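# Three arms carry ball and tethered ring to far stand

## Task

Transfer the ball from the stand it sits on to the second stand, which stands in the gap between the benches where no gripper can reach. Under the ball, resting on the stand's collar, is a ring; ropes tie that ring to a metal block on each arm's own bench. The ring must end up lying flat on the second stand's collar, with the ball on it. Tilting or yanking the ring lets the ball roll away. The job fails if the ball or the ring at any moment, including while dangling, drops more than slightly below the collar of the lower stand. Nothing may be knocked out of the work area or onto the floor. Scene-frame bases (metres) and headings (degrees counter-clockwise from +x): arm1 x=-0.16 y=+1.39 z=+0.99 facing -89; arm2 x=-1.50 y=-0.34 z=+0.99 facing +23; arm3 x=+1.44 y=-0.26 z=+0.97 facing +172. At the end every gripper must have released and moved away, and the result must stay put without any robot supporting it.

## Robot and tools

Setup. Three identical i2rt Big YAM arms, named arm1, arm2 and arm3, each with six revolute joints, a two-finger gripper and a wrist camera (arm1_cam_wrist, arm2_cam_wrist, arm3_cam_wrist). Two fixed room cameras, cam_low and cam_top, also watch. Reach is roughly 1.0 m from the joint-1 axis. Loose objects may occasionally get a small nudge from outside.

Frame. Everything is expressed in one shared scene frame: origin on the floor, +z up, metres. The hand point is midway between the fingertips; its z axis runs along the fingers and the fingers close along its y axis. Base positions and headings of the arms are listed in the task.

execute_actions. Arguments: "actions", a list holding either a single action or nothing, and optionally "cameras". An action is an object keyed by robot name; under each name sits "joints", an object of absolute joint targets (not offsets). Keys and allowed values: joint1_rad -2.879 to 2.879 (rotation of the whole arm about its base, positive counter-clockwise seen from above, 0 = along the base heading); joint2_rad 0 to 3.141 (shoulder, 0 = upper arm pointing back about level, increasing lifts it then brings it forward); joint3_rad 0 to 3.019 (elbow, 0 = folded shut, increasing opens it); joint4_rad -1.692 to 1.57 (hand pitch, positive tips fingers up); joint5_rad -1.57 to 1.57 (hand yaw, positive toward the arm's right); joint6_rad -2.094 to 2.094 (hand roll, positive clockwise viewed from behind the hand); gripper_m 0 to 0.093, fingertip gap in metres. Angles are radians. Tolerances counted as arrived: ±0.045, ±0.14, ±0.09, ±0.055, ±0.03, ±0.035 rad for joints 1-6 and ±0.003 m for the gripper. Each finger pad can squeeze about 50-62 N at most. Every motion in one action begins at once; joints move at different speeds, so the hand may sweep a wide curve between postures. Any joint or robot you omit may still be driving toward an earlier target. Unknown keys or out-of-range numbers make the whole call rejected with nothing moving. A very small change from the current position may produce no motion. "cameras" takes names from arm1_cam_wrist, arm2_cam_wrist, arm3_cam_wrist, cam_low, cam_top or "all"; omitted, null or ["all"] gives every camera, [] gives none. An empty actions list just reports state and images.

wait: "seconds" from 0 to 10; commands nothing new, then reports like an empty action.

zoom_image: "camera" plus "region" [x0, y0, x1, y1] in pixels of that camera's latest full image, origin top-left, no larger than 504 by 504. Images are 672x504.

finished_scene: "scene", the current scene number. Irreversible; call only once the ball and ring sit correctly and all grippers have let go and backed off.

Reading results. joint_positions gives each arm's current joints. A "pictures" line lists cameras in the order their images follow. joint_status tells how each commanded motion ended: off_target means it stopped short and may still be pushing; contact_stop or time_out means the joint gave up its target and holds where it stopped, although after time_out a joint may keep a nearby target and press on (named in on_its_own, and it will resume if freed; send its reported position to relax it). "joint command not followed", usually with a "cause:" line, means a self/inter-arm clearance check blocked that arm's joint targets (the gripper part still runs); blocked joints read not_followed and may be retried on later actions until given acceptable targets. on_its_own lists what happened without this call's command; "held at" is the held target, not the actual position. Joint torques are raw drive outputs in joint order, offset, scaled and noisy, so friction can fake or hide a load. A joint carrying weight may sag.

Heat. Sustained load warms motors. A MOTOR HOT line appears from 85 °C; at 100 °C an OVER-TEMPERATURE FAULT drops that whole arm, including its gripper, until it cools, and its unfinished keys read limit_stop_at_motor_heat (resend targets afterwards). Avoid long hard pushes.

Cameras. Calibration lines give, per camera, the pinhole+radial model, K, D, image size, T_world_to_cam (4x4, scene frame to camera) and pos_world. Real poses can differ a little (room cameras up to about 2.3 degrees and 9 mm overall); wrist camera poses are derived from reported joints and can be further off. Updated values appear in results when they change.

Cautions. Arms do not halt on contact; they keep forcing. Two robots squeezing against each other fails the task outright, and a hard collision may too; the clearance check can react late and ignores fingers, gripper housings and wrist cameras. Move the ring smoothly and level, keep ball and ring above the lower collar throughout, never drop, slam or knock anything off the work area, and fewer, efficient motions are preferred.

Each tool is called after "Request:" as name([rows], argument=value, ...), one row to a line, values as JSON.

## Session

I'll start by looking at the current state.

Request:
execute_actions(actions=[])

Scene clock: 0.00 s.
Joint torques (N m, as the arm reports them, + toward a larger angle): no reading
Motor temperatures (°C, as the motors report them): arm1=[28 31 30 29 31 28] | arm2=[27 29 29 29 28 30] | arm3=[29 31 29 28 29 29]
arm1.joint_positions: joint1_rad=-0.464 joint2_rad=+0.275 joint3_rad=+1.521 joint4_rad=-1.505 joint5_rad=-0.255 joint6_rad=-0.479 gripper_m=+0.094
arm1.joint_status: not commanded
arm1.hand: x=-0.1244 y=+1.3484 z=+1.5862 quat_wxyz=(-0.283, -0.488, -0.616, +0.549) (m; scene frame)
arm2.joint_positions: joint1_rad=-0.724 joint2_rad=+0.541 joint3_rad=+1.324 joint4_rad=-1.562 joint5_rad=+0.125 joint6_rad=+0.349 gripper_m=+0.094
arm2.joint_status: not commanded
arm2.hand: x=-1.3369 y=-0.4178 z=+1.4741 quat_wxyz=(-0.385, -0.328, -0.862, +0.048) (m; scene frame)
arm3.joint_positions: joint1_rad=-0.437 joint2_rad=+0.618 joint3_rad=+1.442 joint4_rad=-1.256 joint5_rad=+0.092 joint6_rad=-0.515 gripper_m=+0.094
arm3.joint_status: not commanded
arm3.hand: x=+1.2594 y=-0.1160 z=+1.5588 quat_wxyz=(-0.312, +0.839, -0.051, -0.443) (m; scene frame)
pictures: arm1_cam_wrist, arm2_cam_wrist, arm3_cam_wrist, cam_low, cam_top
Images, in order (width x height): arm1_cam_wrist 672x504, arm2_cam_wrist 672x504, arm3_cam_wrist 672x504, cam_low 672x504, cam_top 672x504.

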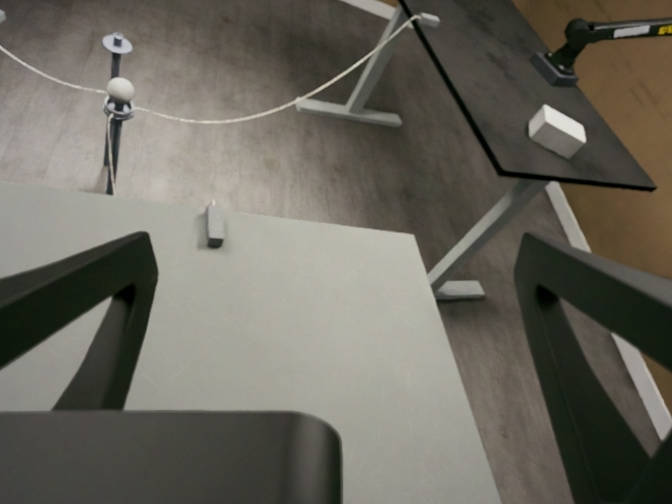

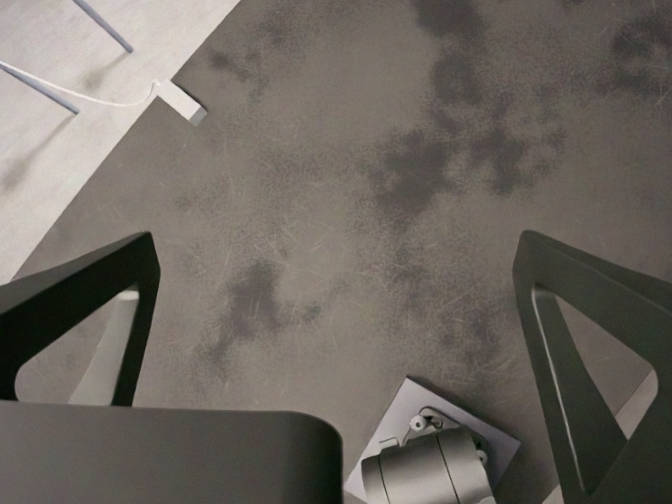

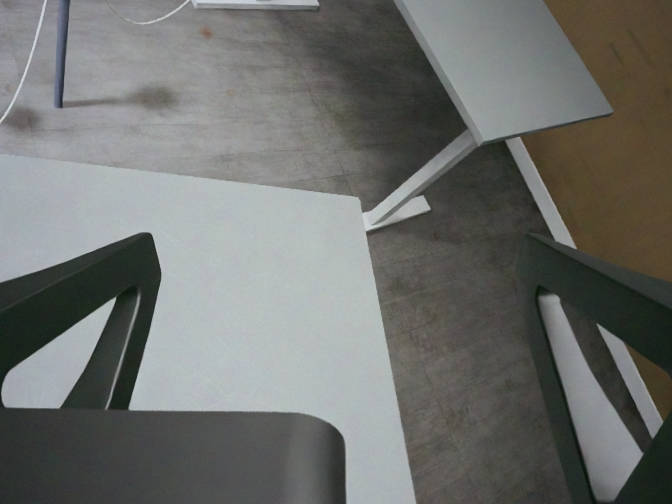

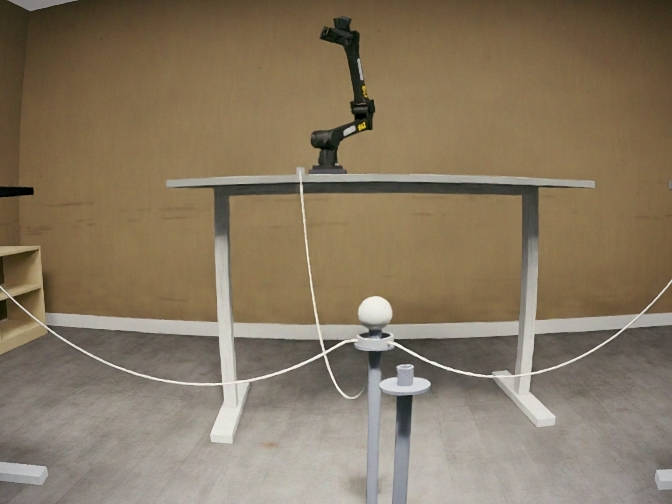

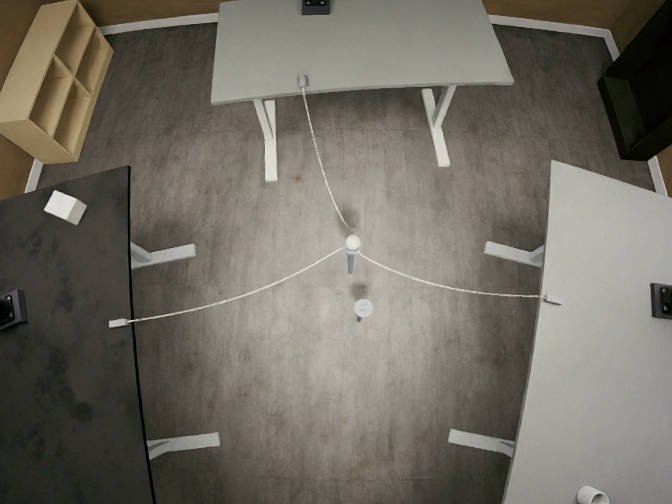

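Request:
zoom_image(camera="cam_top", region=[300, 200, 420, 340])

Request:
zoom_image(camera="cam_low", region=[310, 280, 470, 420])

Request:
zoom_image(camera="cam_top", region=[270, 60, 340, 110])

Request:
zoom_image(camera="cam_top", region=[85, 300, 155, 350])

Request:
zoom_image(camera="cam_top", region=[520, 275, 590, 325])

Region (300, 200, 420, 340) of cam_top's 672x504 image, scaled by 3.600, with more detail than that image has; it fills the left 432 columns of this view, and the rest is white.

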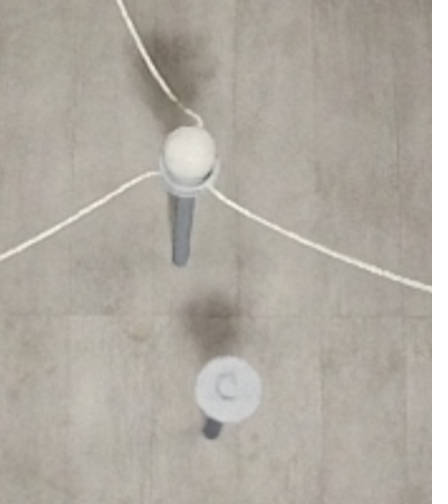

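Region (310, 280, 470, 420) of cam_low's 672x504 image, scaled by 3.150, with more detail than that image has; it fills the top 441 rows of this view, and the rest is white.

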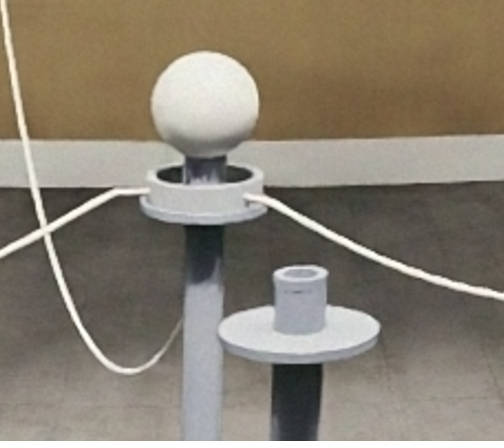

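Region (270, 60, 340, 110) of cam_top's 672x504 image, scaled by 7.200, with more detail than that image has; it fills the top 360 rows of this view, and the rest is white.

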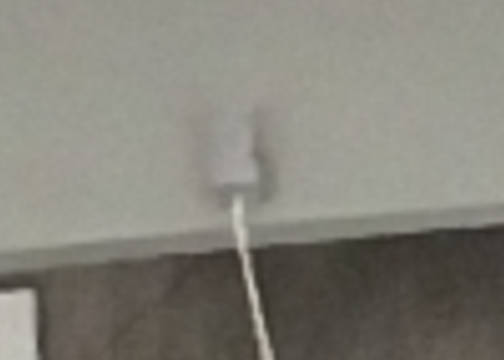

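Region (85, 300, 155, 350) of cam_top's 672x504 image, scaled by 7.200, with more detail than that image has; it fills the top 360 rows of this view, and the rest is white.

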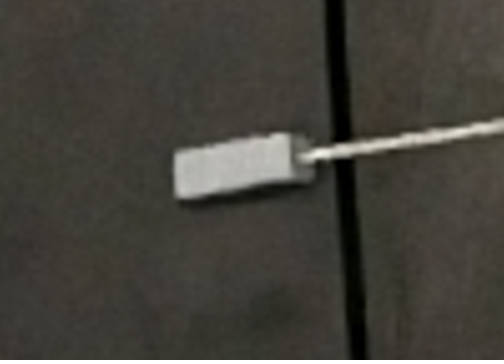

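Region (520, 275, 590, 325) of cam_top's 672x504 image, scaled by 7.200, with more detail than that image has; it fills the top 360 rows of this view, and the rest is white.

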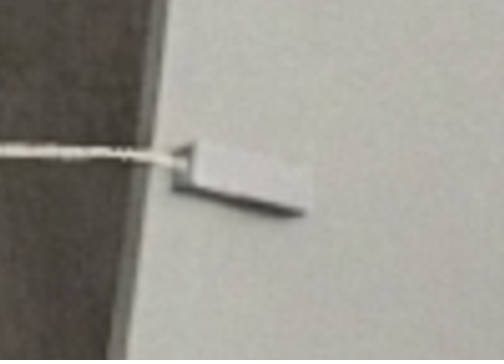

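Request:
zoom_image(camera="cam_low", region=[260, 0, 420, 200])

Request:
zoom_image(camera="cam_top", region=[260, 0, 380, 100])

Request:
zoom_image(camera="arm1_cam_wrist", region=[40, 0, 300, 260])

Region (260, 0, 420, 200) of cam_low's 672x504 image, scaled by 2.520, with more detail than that image has; it fills the left 403 columns of this view, and the rest is white.

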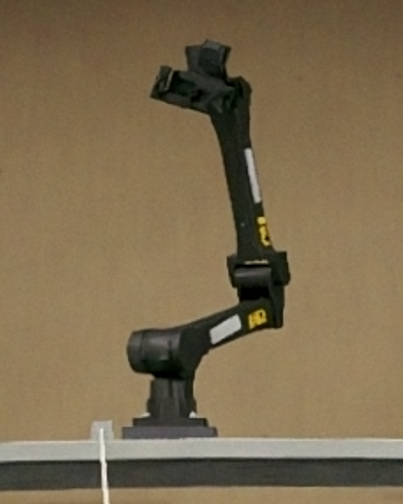

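Region (260, 0, 380, 100) of cam_top's 672x504 image, scaled by 4.200, with more detail than that image has.

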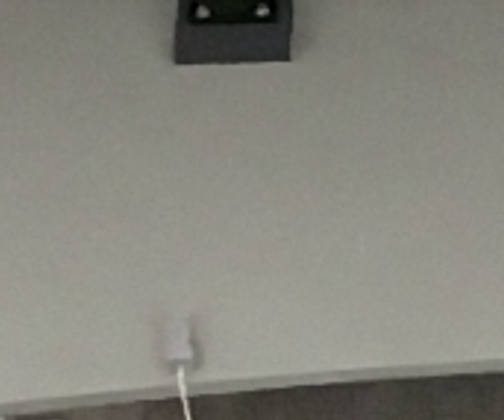

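Region (40, 0, 300, 260) of arm1_cam_wrist's 672x504 image, scaled by 1.938, with more detail than that image has.

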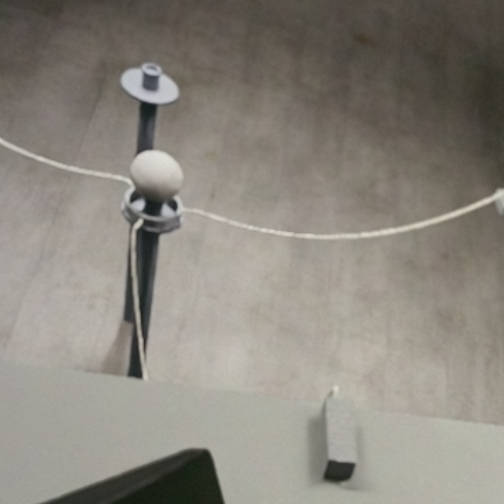

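Request:
execute_actions([
  {"arm1": {"joints": {"joint1_rad": -0.068, "joint2_rad": 1.83, "joint3_rad": 1.42, "joint4_rad": -0.79, "joint5_rad": 0.0, "joint6_rad": 0.0}}, "arm2": {"joints": {"joint1_rad": -0.417, "joint2_rad": 1.83, "joint3_rad": 1.42, "joint4_rad": -0.79, "joint5_rad": 0.0, "joint6_rad": 0.0}}, "arm3": {"joints": {"joint1_rad": 0.122, "joint2_rad": 1.83, "joint3_rad": 1.42, "joint4_rad": -0.79, "joint5_rad": 0.0, "joint6_rad": 0.0}}},
])

Scene clock: 121.93 s.
Joint torques (N m, as the arm reports them, + toward a larger angle): arm1=[  0.52 -19.14  11.55   1.57   0.03   0.15] | arm2=[  0.95 -19.46   9.86   1.22  -0.14  -0.02] | arm3=[  0.   -20.14   8.27   1.73  -0.13   0.09]
Motor temperatures (°C, as the motors report them): arm1=[28 32 33 29 31 28] | arm2=[27 30 34 29 28 30] | arm3=[29 31 35 28 29 29]
arm1.joint_positions: joint1_rad=-0.073 joint2_rad=+1.840 joint3_rad=+1.396 joint4_rad=-0.806 joint5_rad=-0.003 joint6_rad=-0.013 gripper_m=+0.094
arm1.joint_status: all done
arm1.hand: x=-0.1952 y=+0.7805 z=+1.0728 quat_wxyz=(-0.108, -0.714, -0.681, +0.124) (m; scene frame)
arm2.joint_positions: joint1_rad=-0.420 joint2_rad=+1.827 joint3_rad=+1.409 joint4_rad=-0.803 joint5_rad=+0.002 joint6_rad=+0.011 gripper_m=+0.094
arm2.joint_status: all done
arm2.hand: x=-0.8812 y=-0.3489 z=+1.0863 quat_wxyz=(-0.173, -0.015, -0.985, -0.003) (m; scene frame)
arm3.joint_positions: joint1_rad=+0.129 joint2_rad=+1.843 joint3_rad=+1.404 joint4_rad=-0.808 joint5_rad=+0.001 joint6_rad=-0.008 gripper_m=+0.094
arm3.joint_status: all done
arm3.hand: x=+0.8315 y=-0.2516 z=+1.0602 quat_wxyz=(-0.001, +0.986, -0.001, -0.164) (m; scene frame)
pictures: arm1_cam_wrist, arm2_cam_wrist, arm3_cam_wrist, cam_low, cam_top
camera_calibration (this result's frames):
arm1_cam_wrist: T_world_to_cam=[[-0.998269, 0.0518476, 0.0277705, -0.265792], [0.0575002, 0.959625, 0.275343, -1.03034], [-0.0123734, 0.276463, -0.960945, 0.932935], [0, 0, 0, 1]] pos_world=[-0.194543, 0.744598, 1.18758]
arm2_cam_wrist: T_world_to_cam=[[-0.0416581, -0.999126, -0.00352692, -0.386124], [-0.956225, 0.0388455, 0.290042, -1.14557], [-0.289651, 0.0154551, -0.957008, 0.912121], [0, 0, 0, 1]] pos_world=[-0.84731, -0.355383, 1.20381]
arm3_cam_wrist: T_world_to_cam=[[-0.000878541, 0.999631, 0.0271353, 0.219854], [0.961498, -0.0066127, 0.274734, -1.08429], [0.274812, 0.0263319, -0.961137, 0.924871], [0, 0, 0, 1]] pos_world=[0.788574, -0.251297, 1.18085]
Images, in order (width x height): arm1_cam_wrist 672x504, arm2_cam_wrist 672x504, arm3_cam_wrist 672x504, cam_low 672x504, cam_top 672x504.

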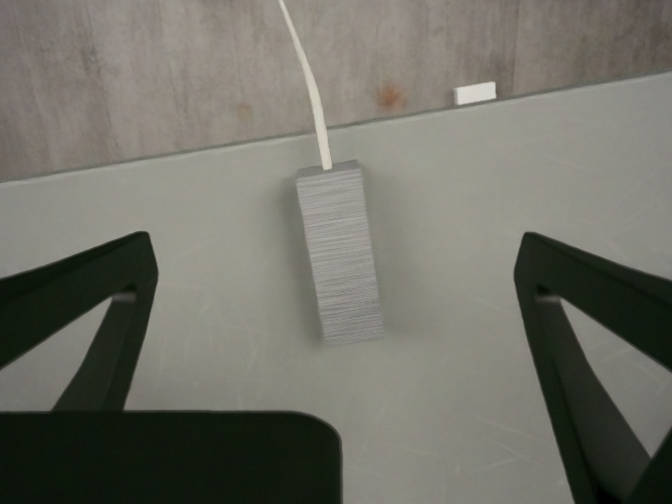

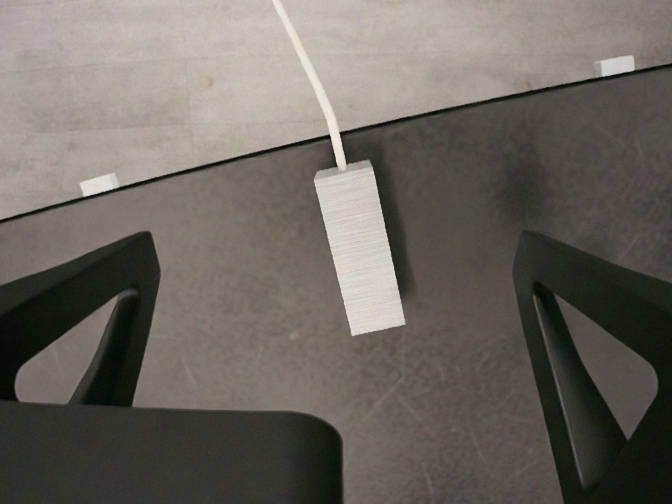

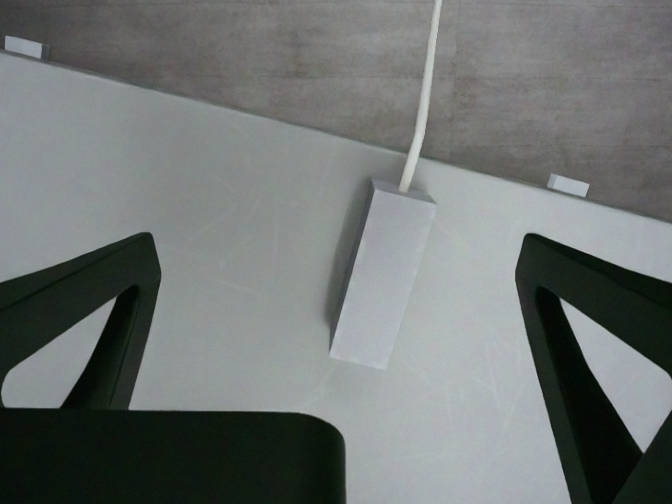

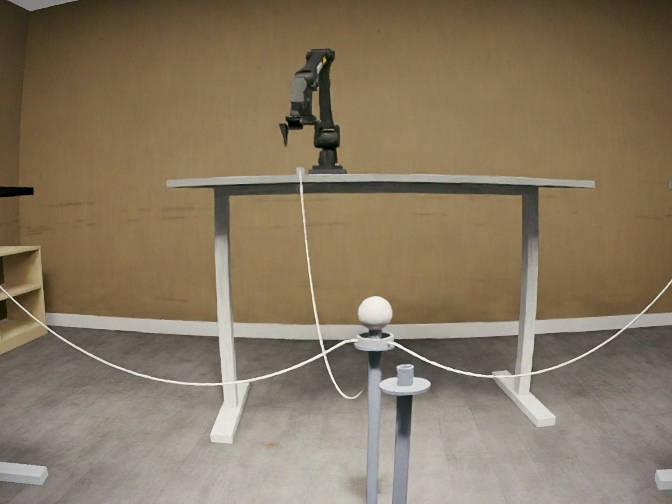

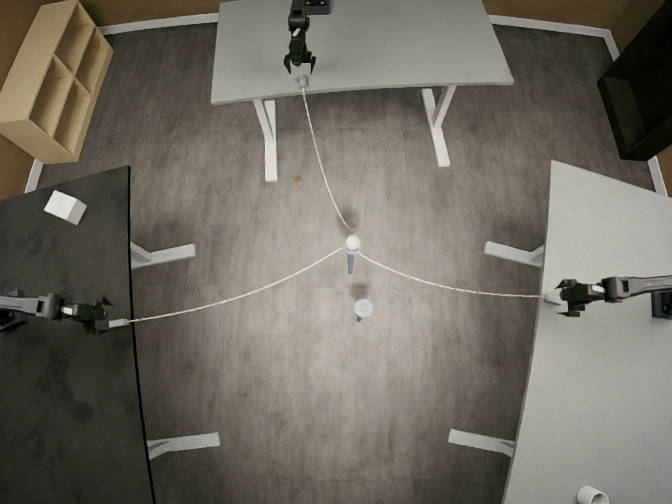

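Request:
execute_actions([
  {"arm1": {"joints": {"joint2_rad": 1.84, "joint3_rad": 1.263, "joint4_rad": -0.624, "joint6_rad": -0.15}}, "arm2": {"joints": {"joint1_rad": -0.437, "joint2_rad": 1.836, "joint3_rad": 1.235, "joint4_rad": -0.599, "joint6_rad": -0.22}}, "arm3": {"joints": {"joint1_rad": 0.087, "joint2_rad": 1.84, "joint3_rad": 1.265, "joint4_rad": -0.626, "joint6_rad": 0.3}}},
], cameras=["arm1_cam_wrist", "arm2_cam_wrist", "arm3_cam_wrist", "cam_low"])

Scene clock: 223.07 s.
Joint torques (N m, as the arm reports them, + toward a larger angle): arm1=[  0.52 -17.22  10.21   1.69   0.03  -0.1 ] | arm2=[ -0.11 -16.47   8.7    1.22  -0.16  -0.01] | arm3=[ -0.16 -18.83   7.56   2.08  -0.08   0.05]
Motor temperatures (°C, as the motors report them): arm1=[28 35 38 29 31 28] | arm2=[27 34 36 29 28 30] | arm3=[29 34 36 28 29 29]
arm1.joint_positions: joint1_rad=-0.073 joint2_rad=+1.841 joint3_rad=+1.245 joint4_rad=-0.642 joint5_rad=-0.003 joint6_rad=-0.137 gripper_m=+0.094
arm1.joint_status: all done
arm1.hand: x=-0.1943 y=+0.8058 z=+1.0227 quat_wxyz=(-0.104, -0.670, -0.723, +0.135) (m; scene frame)
arm2.joint_positions: joint1_rad=-0.430 joint2_rad=+1.827 joint3_rad=+1.230 joint4_rad=-0.612 joint5_rad=+0.002 joint6_rad=-0.209 gripper_m=+0.094
arm2.joint_status: all done
arm2.hand: x=-0.9115 y=-0.3537 z=+1.0279 quat_wxyz=(-0.179, +0.088, -0.980, +0.018) (m; scene frame)
arm3.joint_positions: joint1_rad=+0.089 joint2_rad=+1.843 joint3_rad=+1.257 joint4_rad=-0.647 joint5_rad=+0.001 joint6_rad=+0.292 gripper_m=+0.094
arm3.joint_status: all done
arm3.hand: x=+0.8565 y=-0.2285 z=+1.0119 quat_wxyz=(+0.021, +0.971, -0.167, -0.169) (m; scene frame)
pictures: arm1_cam_wrist, arm2_cam_wrist, arm3_cam_wrist, cam_low
camera_calibration (this result's frames):
arm1_cam_wrist: T_world_to_cam=[[-0.995563, -0.0640362, 0.0689523, -0.21301], [-0.0433751, 0.962541, 0.267646, -1.05491], [-0.0835085, 0.263467, -0.961047, 0.874556], [0, 0, 0, 1]] pos_world=[-0.184789, 0.771332, 1.13752]
arm2_cam_wrist: T_world_to_cam=[[0.152708, -0.985534, 0.0735003, -0.289542], [-0.95135, -0.126457, 0.280966, -1.20212], [-0.267606, -0.11283, -0.956899, 0.822179], [0, 0, 0, 1]] pos_world=[-0.8794, -0.344604, 1.14578]
arm3_cam_wrist: T_world_to_cam=[[0.315691, 0.946086, -0.0725343, 0.0155771], [0.918286, -0.285374, 0.274432, -1.12133], [0.238937, -0.153243, -0.958867, 0.858423], [0, 0, 0, 1]] pos_world=[0.819677, -0.203189, 1.13197]
Images, in order (width x height): arm1_cam_wrist 672x504, arm2_cam_wrist 672x504, arm3_cam_wrist 672x504, cam_low 672x504.

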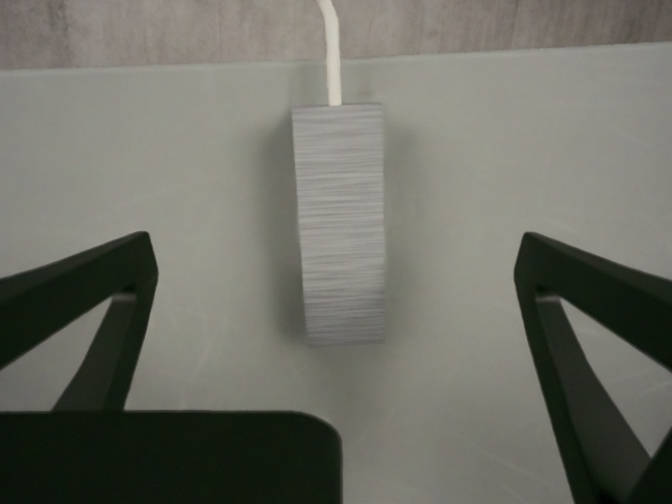

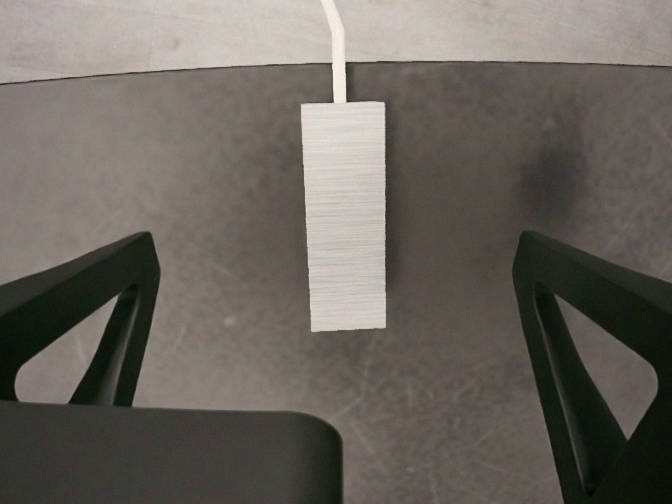

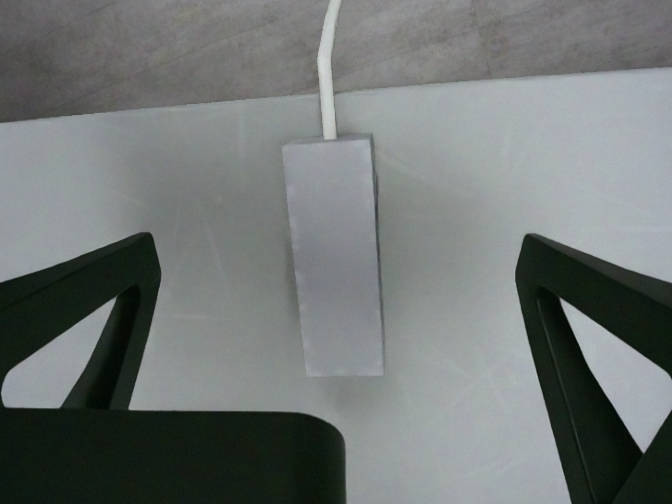

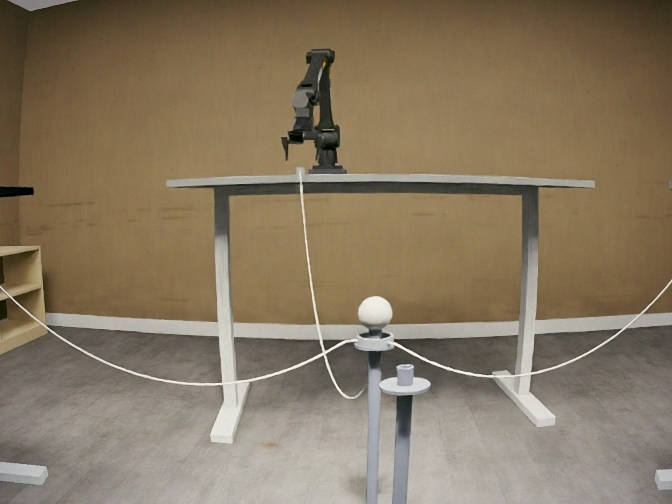

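Request:
execute_actions([
  {"arm1": {"joints": {"joint2_rad": 1.886, "joint3_rad": 1.2285, "joint4_rad": -0.534, "joint6_rad": -0.18}}, "arm2": {"joints": {"joint1_rad": -0.445, "joint2_rad": 1.9, "joint3_rad": 1.19, "joint4_rad": -0.482, "joint6_rad": -0.24}}, "arm3": {"joints": {"joint2_rad": 1.88, "joint3_rad": 1.234, "joint4_rad": -0.545, "joint6_rad": 0.24}}},
], cameras=["arm1_cam_wrist", "arm2_cam_wrist", "arm3_cam_wrist", "cam_low"])

Scene clock: 275.40 s.
Joint torques (N m, as the arm reports them, + toward a larger angle): arm1=[  0.55 -17.4    9.06   1.78   0.02  -0.09] | arm2=[ -0.07 -17.4    7.91   1.21  -0.18   0.  ] | arm3=[  0.02 -18.23   6.67   2.05  -0.11  -0.08]
Motor temperatures (°C, as the motors report them): arm1=[28 35 38 29 31 28] | arm2=[27 34 35 29 28 30] | arm3=[29 34 36 28 29 29]
arm1.joint_positions: joint1_rad=-0.073 joint2_rad=+1.882 joint3_rad=+1.221 joint4_rad=-0.553 joint5_rad=-0.003 joint6_rad=-0.166 gripper_m=+0.094
arm1.joint_status: all done
arm1.hand: x=-0.1949 y=+0.8009 z=+0.9971 quat_wxyz=(-0.109, -0.657, -0.731, +0.145) (m; scene frame)
arm2.joint_positions: joint1_rad=-0.437 joint2_rad=+1.892 joint3_rad=+1.191 joint4_rad=-0.495 joint5_rad=+0.002 joint6_rad=-0.229 gripper_m=+0.094
arm2.joint_status: all done
arm2.hand: x=-0.9106 y=-0.3573 z=+0.9861 quat_wxyz=(-0.185, +0.095, -0.978, +0.021) (m; scene frame)
arm3.joint_positions: joint1_rad=+0.089 joint2_rad=+1.874 joint3_rad=+1.233 joint4_rad=-0.566 joint5_rad=+0.001 joint6_rad=+0.248 gripper_m=+0.094
arm3.joint_status: all done
arm3.hand: x=+0.8518 y=-0.2283 z=+0.9914 quat_wxyz=(+0.018, +0.972, -0.146, -0.182) (m; scene frame)
pictures: arm1_cam_wrist, arm2_cam_wrist, arm3_cam_wrist, cam_low
camera_calibration (this result's frames):
arm1_cam_wrist: T_world_to_cam=[[-0.992496, -0.09041, 0.0823269, -0.203825], [-0.0675903, 0.96671, 0.246786, -1.03063], [-0.101898, 0.23937, -0.965567, 0.871442], [0, 0, 0, 1]] pos_world=[-0.183157, 0.769298, 1.11256]
arm2_cam_wrist: T_world_to_cam=[[0.163812, -0.982988, 0.0830698, -0.288637], [-0.953066, -0.135965, 0.270514, -1.1846], [-0.254617, -0.123484, -0.959125, 0.792185], [0, 0, 0, 1]] pos_world=[-0.880018, -0.346968, 1.10423]
arm3_cam_wrist: T_world_to_cam=[[0.275176, 0.959244, -0.0642581, 0.0446916], [0.935698, -0.251872, 0.247043, -1.09131], [0.22079, -0.128106, -0.966872, 0.869003], [0, 0, 0, 1]] pos_world=[0.816975, -0.206417, 1.11269]
Images, in order (width x height): arm1_cam_wrist 672x504, arm2_cam_wrist 672x504, arm3_cam_wrist 672x504, cam_low 672x504.

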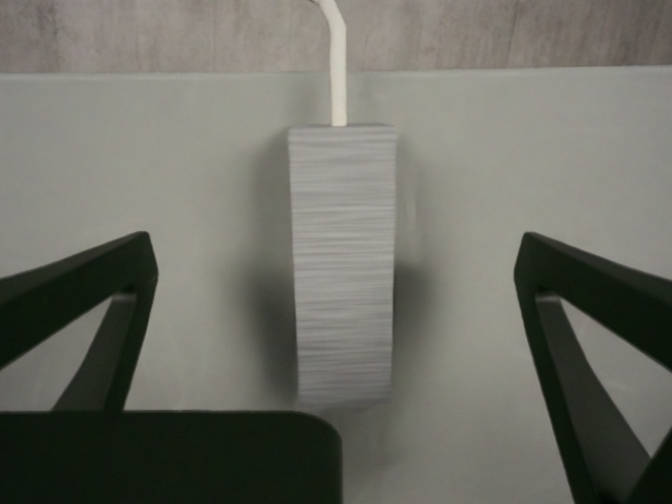

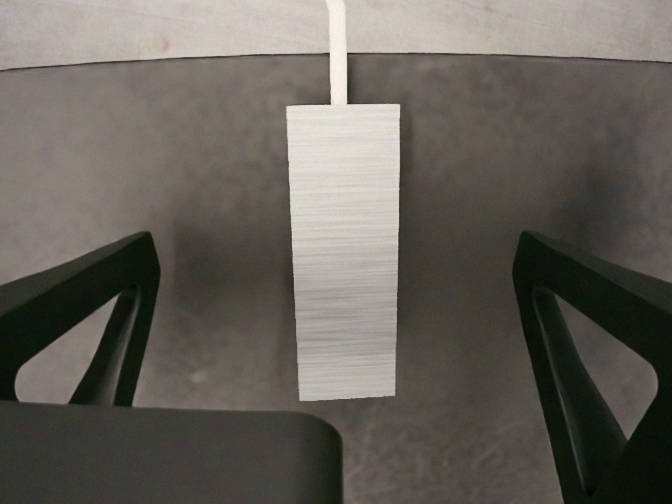

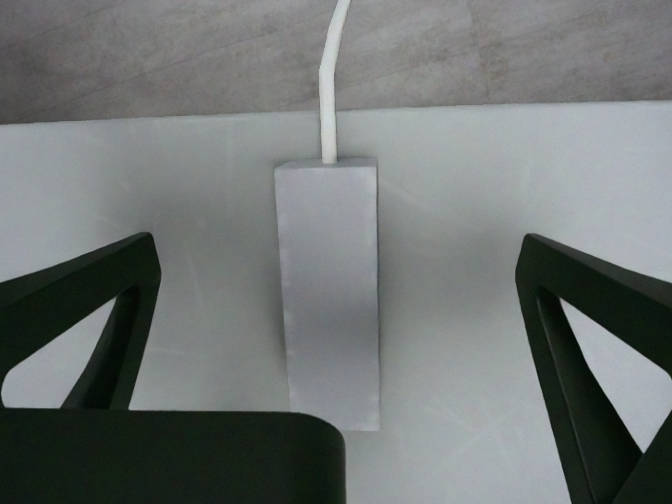

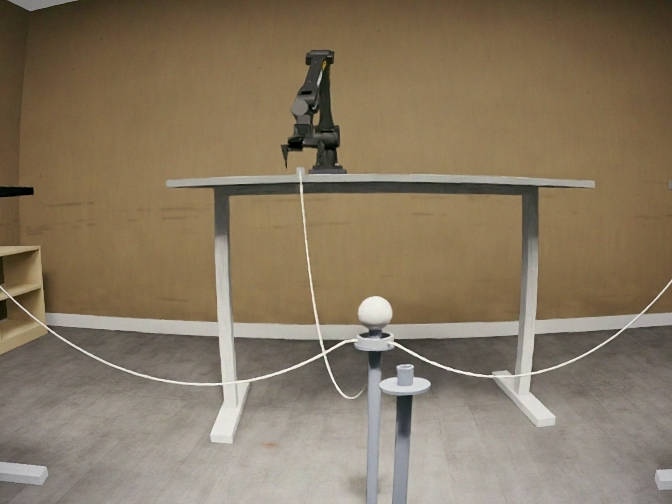

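Request:
zoom_image(camera="cam_low", region=[265, 120, 355, 195])

Region (265, 120, 355, 195) of cam_low's 672x504 image, scaled by 5.600, with more detail than that image has.

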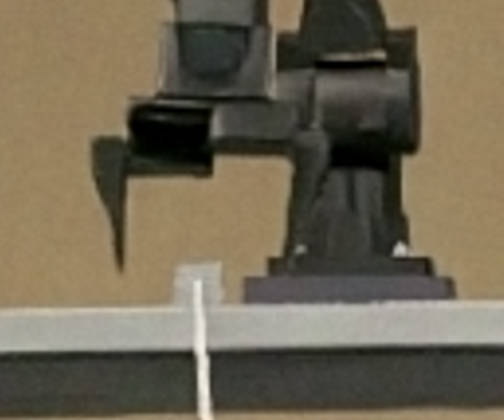

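Request:
execute_actions([
  {"arm1": {"joints": {"joint2_rad": 1.909, "gripper_m": 0.045}}, "arm2": {"joints": {"joint2_rad": 1.914, "gripper_m": 0.045}}, "arm3": {"joints": {"joint2_rad": 1.906, "gripper_m": 0.045}}},
], cameras=["arm1_cam_wrist", "arm2_cam_wrist", "arm3_cam_wrist", "cam_low"])

Scene clock: 293.00 s.
Joint torques (N m, as the arm reports them, + toward a larger angle): arm1=[  0.47 -16.88   8.95   1.72   0.03  -0.1 ] | arm2=[ -0.34 -16.64   7.82   1.28  -0.16  -0.01] | arm3=[  0.36 -17.31   6.51   2.15  -0.12  -0.1 ]
Motor temperatures (°C, as the motors report them): arm1=[28 35 38 29 31 28] | arm2=[27 35 35 29 28 30] | arm3=[29 34 36 28 29 29]
arm1.joint_positions: joint1_rad=-0.073 joint2_rad=+1.899 joint3_rad=+1.221 joint4_rad=-0.552 joint5_rad=-0.003 joint6_rad=-0.167 gripper_m=+0.045
arm1.joint_status: all done
arm1.hand: x=-0.1949 y=+0.8028 z=+0.9879 quat_wxyz=(-0.104, -0.658, -0.733, +0.139) (m; scene frame)
arm2.joint_positions: joint1_rad=-0.437 joint2_rad=+1.892 joint3_rad=+1.191 joint4_rad=-0.495 joint5_rad=+0.002 joint6_rad=-0.230 gripper_m=+0.045
arm2.joint_status: all done
arm2.hand: x=-0.9106 y=-0.3573 z=+0.9861 quat_wxyz=(-0.185, +0.095, -0.978, +0.021) (m; scene frame)
arm3.joint_positions: joint1_rad=+0.089 joint2_rad=+1.897 joint3_rad=+1.233 joint4_rad=-0.566 joint5_rad=+0.001 joint6_rad=+0.247 gripper_m=+0.045
arm3.joint_status: all done
arm3.hand: x=+0.8544 y=-0.2284 z=+0.9784 quat_wxyz=(+0.017, +0.974, -0.145, -0.172) (m; scene frame)
pictures: arm1_cam_wrist, arm2_cam_wrist, arm3_cam_wrist, cam_low
camera_calibration (this result's frames):
arm1_cam_wrist: T_world_to_cam=[[-0.992508, -0.0921819, 0.0801915, -0.199369], [-0.0682593, 0.9627, 0.261818, -1.04193], [-0.101335, 0.254383, -0.96178, 0.846377], [0, 0, 0, 1]] pos_world=[-0.183229, 0.769385, 1.10281]
arm2_cam_wrist: T_world_to_cam=[[0.164161, -0.982918, 0.0832065, -0.288429], [-0.953018, -0.136266, 0.270535, -1.18469], [-0.254576, -0.123709, -0.959108, 0.792125], [0, 0, 0, 1]] pos_world=[-0.880022, -0.346941, 1.10423]
arm3_cam_wrist: T_world_to_cam=[[0.275831, 0.959397, -0.0589404, 0.0375512], [0.93019, -0.250976, 0.267877, -1.10603], [0.242207, -0.128714, -0.961649, 0.8323], [0, 0, 0, 1]] pos_world=[0.81687, -0.206485, 1.09887]
Images, in order (width x height): arm1_cam_wrist 672x504, arm2_cam_wrist 672x504, arm3_cam_wrist 672x504, cam_low 672x504.

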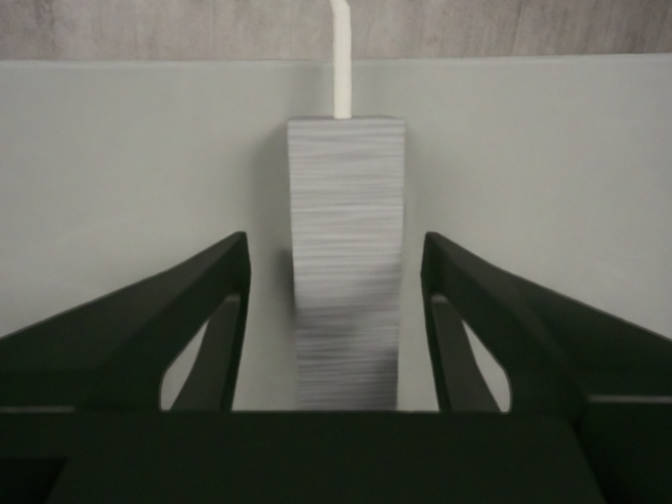

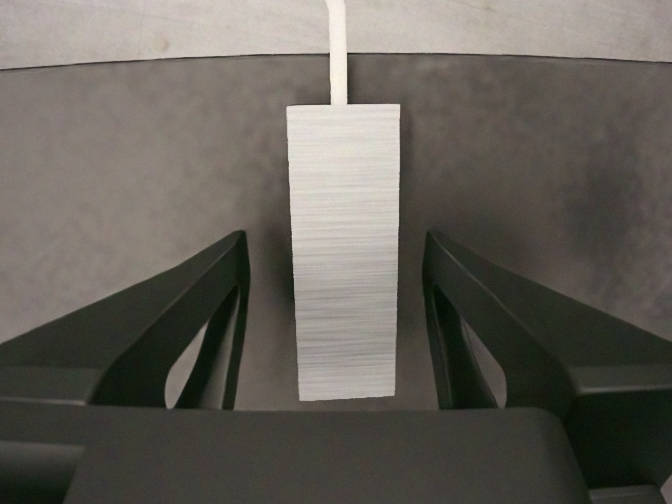

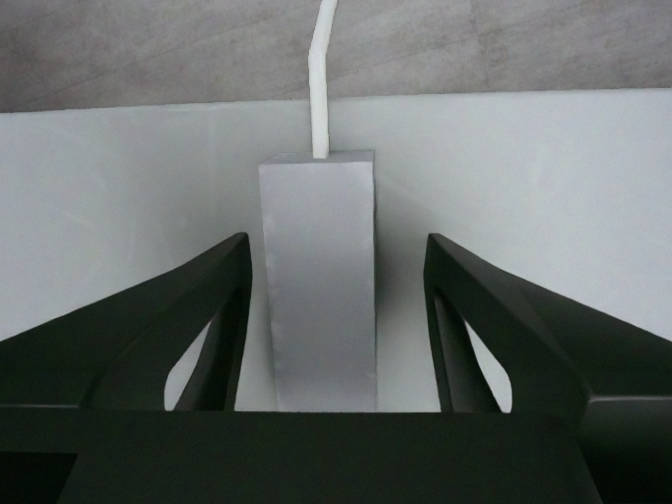

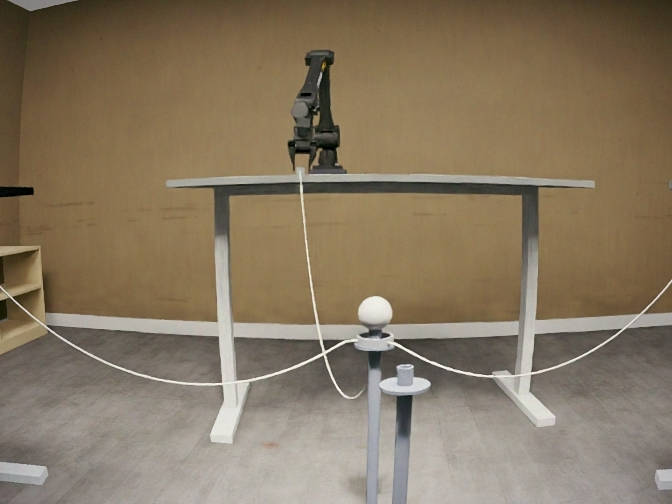

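Request:
zoom_image(camera="cam_low", region=[275, 135, 335, 190])

Region (275, 135, 335, 190) of cam_low's 672x504 image, scaled by 8.400, with more detail than that image has; it fills the top 462 rows of this view, and the rest is white.

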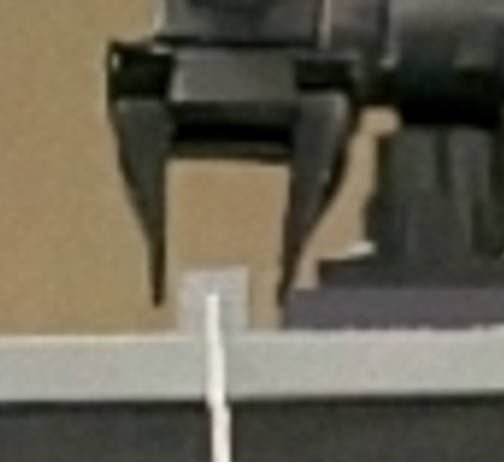

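Request:
execute_actions([
  {"arm1": {"joints": {"joint3_rad": 1.205}}, "arm2": {"joints": {"joint2_rad": 1.922}}, "arm3": {"joints": {"joint3_rad": 1.217}}},
], cameras=["arm2_cam_wrist"])

Scene clock: 310.50 s.
Joint torques (N m, as the arm reports them, + toward a larger angle): arm1=[  0.5  -16.62   8.61   1.63   0.03  -0.1 ] | arm2=[ -0.1  -16.4    7.72   1.22  -0.15  -0.01] | arm3=[  0.13 -18.05   6.26   1.93  -0.12  -0.09]
Motor temperatures (°C, as the motors report them): arm1=[28 35 38 29 31 28] | arm2=[27 35 35 29 28 30] | arm3=[29 34 36 28 29 29]
arm1.joint_positions: joint1_rad=-0.073 joint2_rad=+1.899 joint3_rad=+1.198 joint4_rad=-0.550 joint5_rad=-0.003 joint6_rad=-0.167 gripper_m=+0.045
arm1.joint_status: all done
arm1.hand: x=-0.1944 y=+0.8128 z=+0.9797 quat_wxyz=(-0.098, -0.659, -0.734, +0.132) (m; scene frame)
arm2.joint_positions: joint1_rad=-0.437 joint2_rad=+1.897 joint3_rad=+1.191 joint4_rad=-0.495 joint5_rad=+0.002 joint6_rad=-0.230 gripper_m=+0.045
arm2.joint_status: all done
arm2.hand: x=-0.9113 y=-0.3573 z=+0.9831 quat_wxyz=(-0.182, +0.095, -0.978, +0.020) (m; scene frame)
arm3.joint_positions: joint1_rad=+0.089 joint2_rad=+1.897 joint3_rad=+1.217 joint4_rad=-0.564 joint5_rad=+0.001 joint6_rad=+0.247 gripper_m=+0.045
arm3.joint_status: all done
arm3.hand: x=+0.8615 y=-0.2288 z=+0.9724 quat_wxyz=(+0.017, +0.975, -0.146, -0.164) (m; scene frame)
pictures: arm2_cam_wrist
camera_calibration (this result's frames):
arm2_cam_wrist: T_world_to_cam=[[0.164652, -0.982925, 0.0821501, -0.28652], [-0.951553, -0.136363, 0.275593, -1.18824], [-0.259685, -0.123547, -0.957758, 0.783123], [0, 0, 0, 1]] pos_world=[-0.880133, -0.346907, 1.10105]
Images, in order (width x height): arm2_cam_wrist 672x504.

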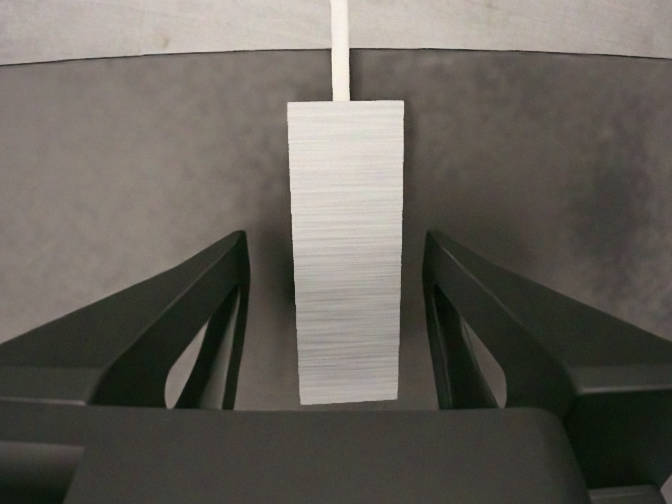

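Request:
execute_actions([
  {"arm1": {"joints": {"joint4_rad": -0.505}}, "arm2": {"joints": {"joint3_rad": 1.17, "joint4_rad": -0.46}}, "arm3": {"joints": {"gripper_m": 0.015}}},
], cameras=["arm1_cam_wrist", "arm2_cam_wrist", "arm3_cam_wrist"])

Scene clock: 317.57 s.
Joint torques (N m, as the arm reports them, + toward a larger angle): arm1=[  0.54 -16.64   8.64   1.73   0.02  -0.1 ] | arm2=[ -0.43 -16.15   7.25   1.24  -0.17  -0.03] | arm3=[  0.2  -18.25   6.5    1.93  -0.1   -0.12]
Motor temperatures (°C, as the motors report them): arm1=[28 35 37 29 31 28] | arm2=[27 35 35 29 28 30] | arm3=[29 34 36 28 29 29]
arm1.joint_positions: joint1_rad=-0.073 joint2_rad=+1.899 joint3_rad=+1.198 joint4_rad=-0.524 joint5_rad=-0.003 joint6_rad=-0.167 gripper_m=+0.045
arm1.joint_status: all done
arm1.hand: x=-0.1948 y=+0.8068 z=+0.9818 quat_wxyz=(-0.106, -0.658, -0.732, +0.142) (m; scene frame)
arm2.joint_positions: joint1_rad=-0.437 joint2_rad=+1.898 joint3_rad=+1.176 joint4_rad=-0.474 joint5_rad=+0.002 joint6_rad=-0.230 gripper_m=+0.045
arm2.joint_status: all done
arm2.hand: x=-0.9133 y=-0.3572 z=+0.9792 quat_wxyz=(-0.185, +0.095, -0.978, +0.021) (m; scene frame)
arm3.joint_positions: joint1_rad=+0.089 joint2_rad=+1.897 joint3_rad=+1.217 joint4_rad=-0.564 joint5_rad=+0.000 joint6_rad=+0.247 gripper_m=+0.025
arm3.joint_status: gripper_m off_target (ended at +0.025, target +0.015)
arm3.hand: x=+0.8614 y=-0.2289 z=+0.9724 quat_wxyz=(+0.017, +0.975, -0.145, -0.165) (m; scene frame)
pictures: arm1_cam_wrist, arm2_cam_wrist, arm3_cam_wrist
camera_calibration (this result's frames):
arm1_cam_wrist: T_world_to_cam=[[-0.992472, -0.0917974, 0.0810725, -0.199514], [-0.0682403, 0.964174, 0.256341, -1.03998], [-0.101699, 0.248879, -0.96318, 0.845271], [0, 0, 0, 1]] pos_world=[-0.183017, 0.774036, 1.09691]
arm2_cam_wrist: T_world_to_cam=[[0.164055, -0.982917, 0.0834326, -0.287573], [-0.953328, -0.136245, 0.26945, -1.18461], [-0.25348, -0.123743, -0.959393, 0.786126], [0, 0, 0, 1]] pos_world=[-0.882875, -0.346779, 1.09739]
arm3_cam_wrist: T_world_to_cam=[[0.276159, 0.959483, -0.055933, 0.0324659], [0.926448, -0.250259, 0.281183, -1.12064], [0.255793, -0.12947, -0.958023, 0.809404], [0, 0, 0, 1]] pos_world=[0.822212, -0.206808, 1.09235]
Images, in order (width x height): arm1_cam_wrist 672x504, arm2_cam_wrist 672x504, arm3_cam_wrist 672x504.

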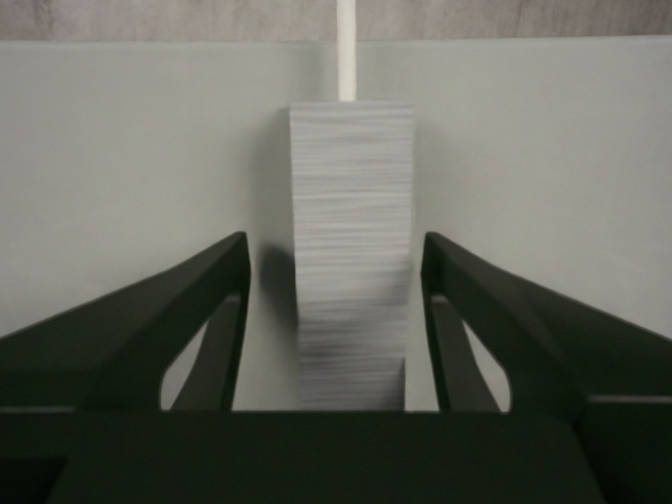

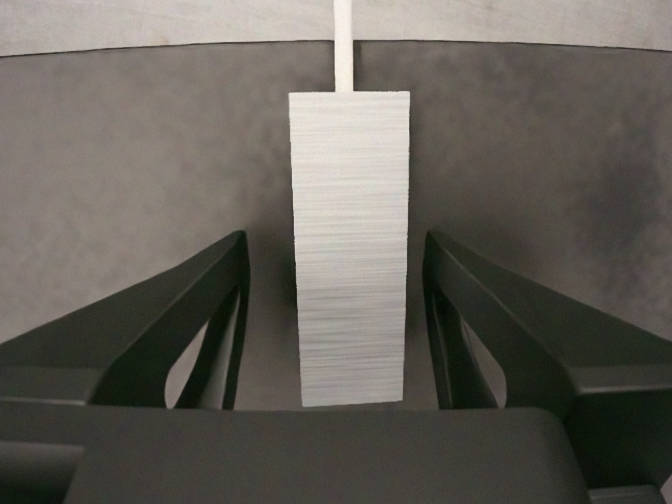

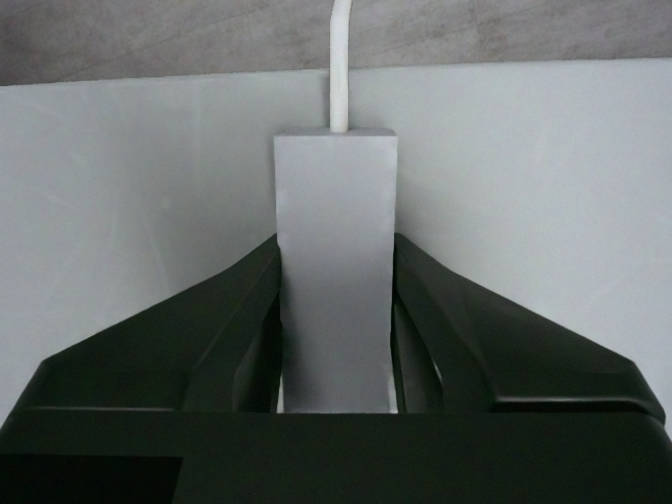

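Request:
execute_actions([
  {"arm1": {"joints": {"gripper_m": 0.01}}, "arm2": {"joints": {"gripper_m": 0.01}}, "arm3": {"joints": {"gripper_m": 0.01}}},
], cameras=["arm1_cam_wrist", "arm2_cam_wrist"])

Scene clock: 325.90 s.
Joint torques (N m, as the arm reports them, + toward a larger angle): arm1=[  0.5  -16.75   8.64   1.74  -0.01  -0.09] | arm2=[ -0.16 -16.31   7.25   1.21  -0.12   0.  ] | arm3=[  0.2  -18.42   6.18   1.86  -0.11  -0.09]
Motor temperatures (°C, as the motors report them): arm1=[28 35 37 29 31 28] | arm2=[27 35 35 29 28 30] | arm3=[29 34 36 28 29 29]
arm1.joint_positions: joint1_rad=-0.073 joint2_rad=+1.899 joint3_rad=+1.198 joint4_rad=-0.524 joint5_rad=-0.002 joint6_rad=-0.167 gripper_m=+0.025
arm1.joint_status: gripper_m off_target (ended at +0.025, target +0.010)
arm1.hand: x=-0.1950 y=+0.8067 z=+0.9818 quat_wxyz=(-0.105, -0.658, -0.732, +0.142) (m; scene frame)
arm2.joint_positions: joint1_rad=-0.437 joint2_rad=+1.898 joint3_rad=+1.176 joint4_rad=-0.473 joint5_rad=+0.001 joint6_rad=-0.231 gripper_m=+0.025
arm2.joint_status: gripper_m off_target (ended at +0.025, target +0.010)
arm2.hand: x=-0.9131 y=-0.3572 z=+0.9793 quat_wxyz=(-0.186, +0.095, -0.978, +0.021) (m; scene frame)
arm3.joint_positions: joint1_rad=+0.089 joint2_rad=+1.897 joint3_rad=+1.217 joint4_rad=-0.564 joint5_rad=+0.000 joint6_rad=+0.247 gripper_m=+0.025
arm3.joint_status: gripper_m off_target (ended at +0.025, target +0.010)
arm3.hand: x=+0.8614 y=-0.2289 z=+0.9724 quat_wxyz=(+0.017, +0.975, -0.145, -0.165) (m; scene frame)
pictures: arm1_cam_wrist, arm2_cam_wrist
camera_calibration (this result's frames):
arm1_cam_wrist: T_world_to_cam=[[-0.992375, -0.0917371, 0.0823186, -0.200976], [-0.0678915, 0.964255, 0.256129, -1.03972], [-0.102873, 0.248587, -0.963131, 0.845261], [0, 0, 0, 1]] pos_world=[-0.183078, 0.773995, 1.09694]
arm2_cam_wrist: T_world_to_cam=[[0.164717, -0.982858, 0.0828184, -0.286413], [-0.95344, -0.137155, 0.268588, -1.18405], [-0.252625, -0.123204, -0.959688, 0.787493], [0, 0, 0, 1]] pos_world=[-0.882804, -0.346879, 1.09749]
Images, in order (width x height): arm1_cam_wrist 672x504, arm2_cam_wrist 672x504.

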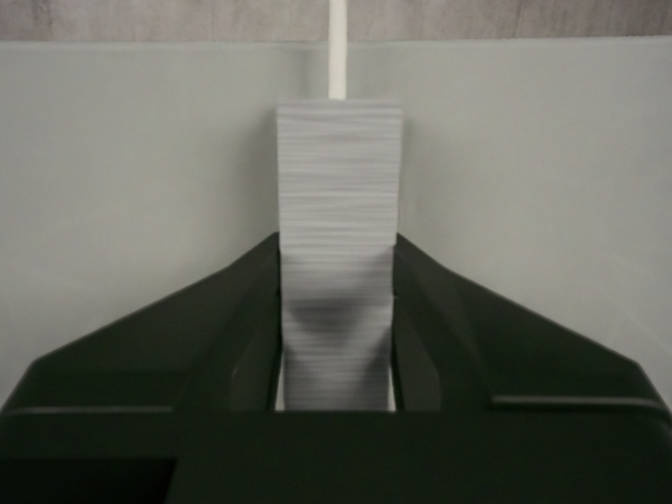

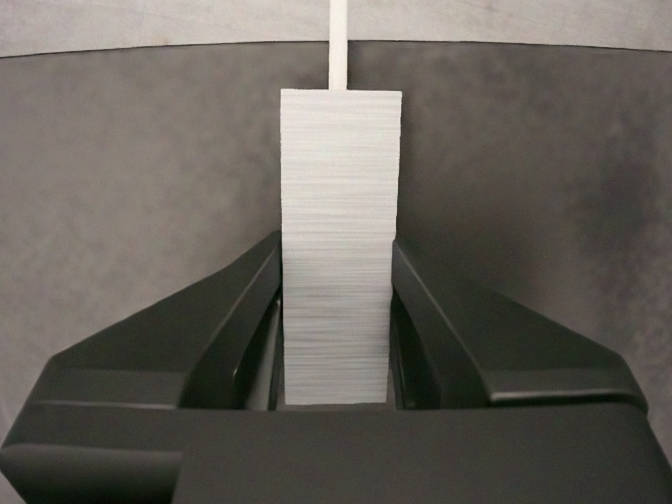

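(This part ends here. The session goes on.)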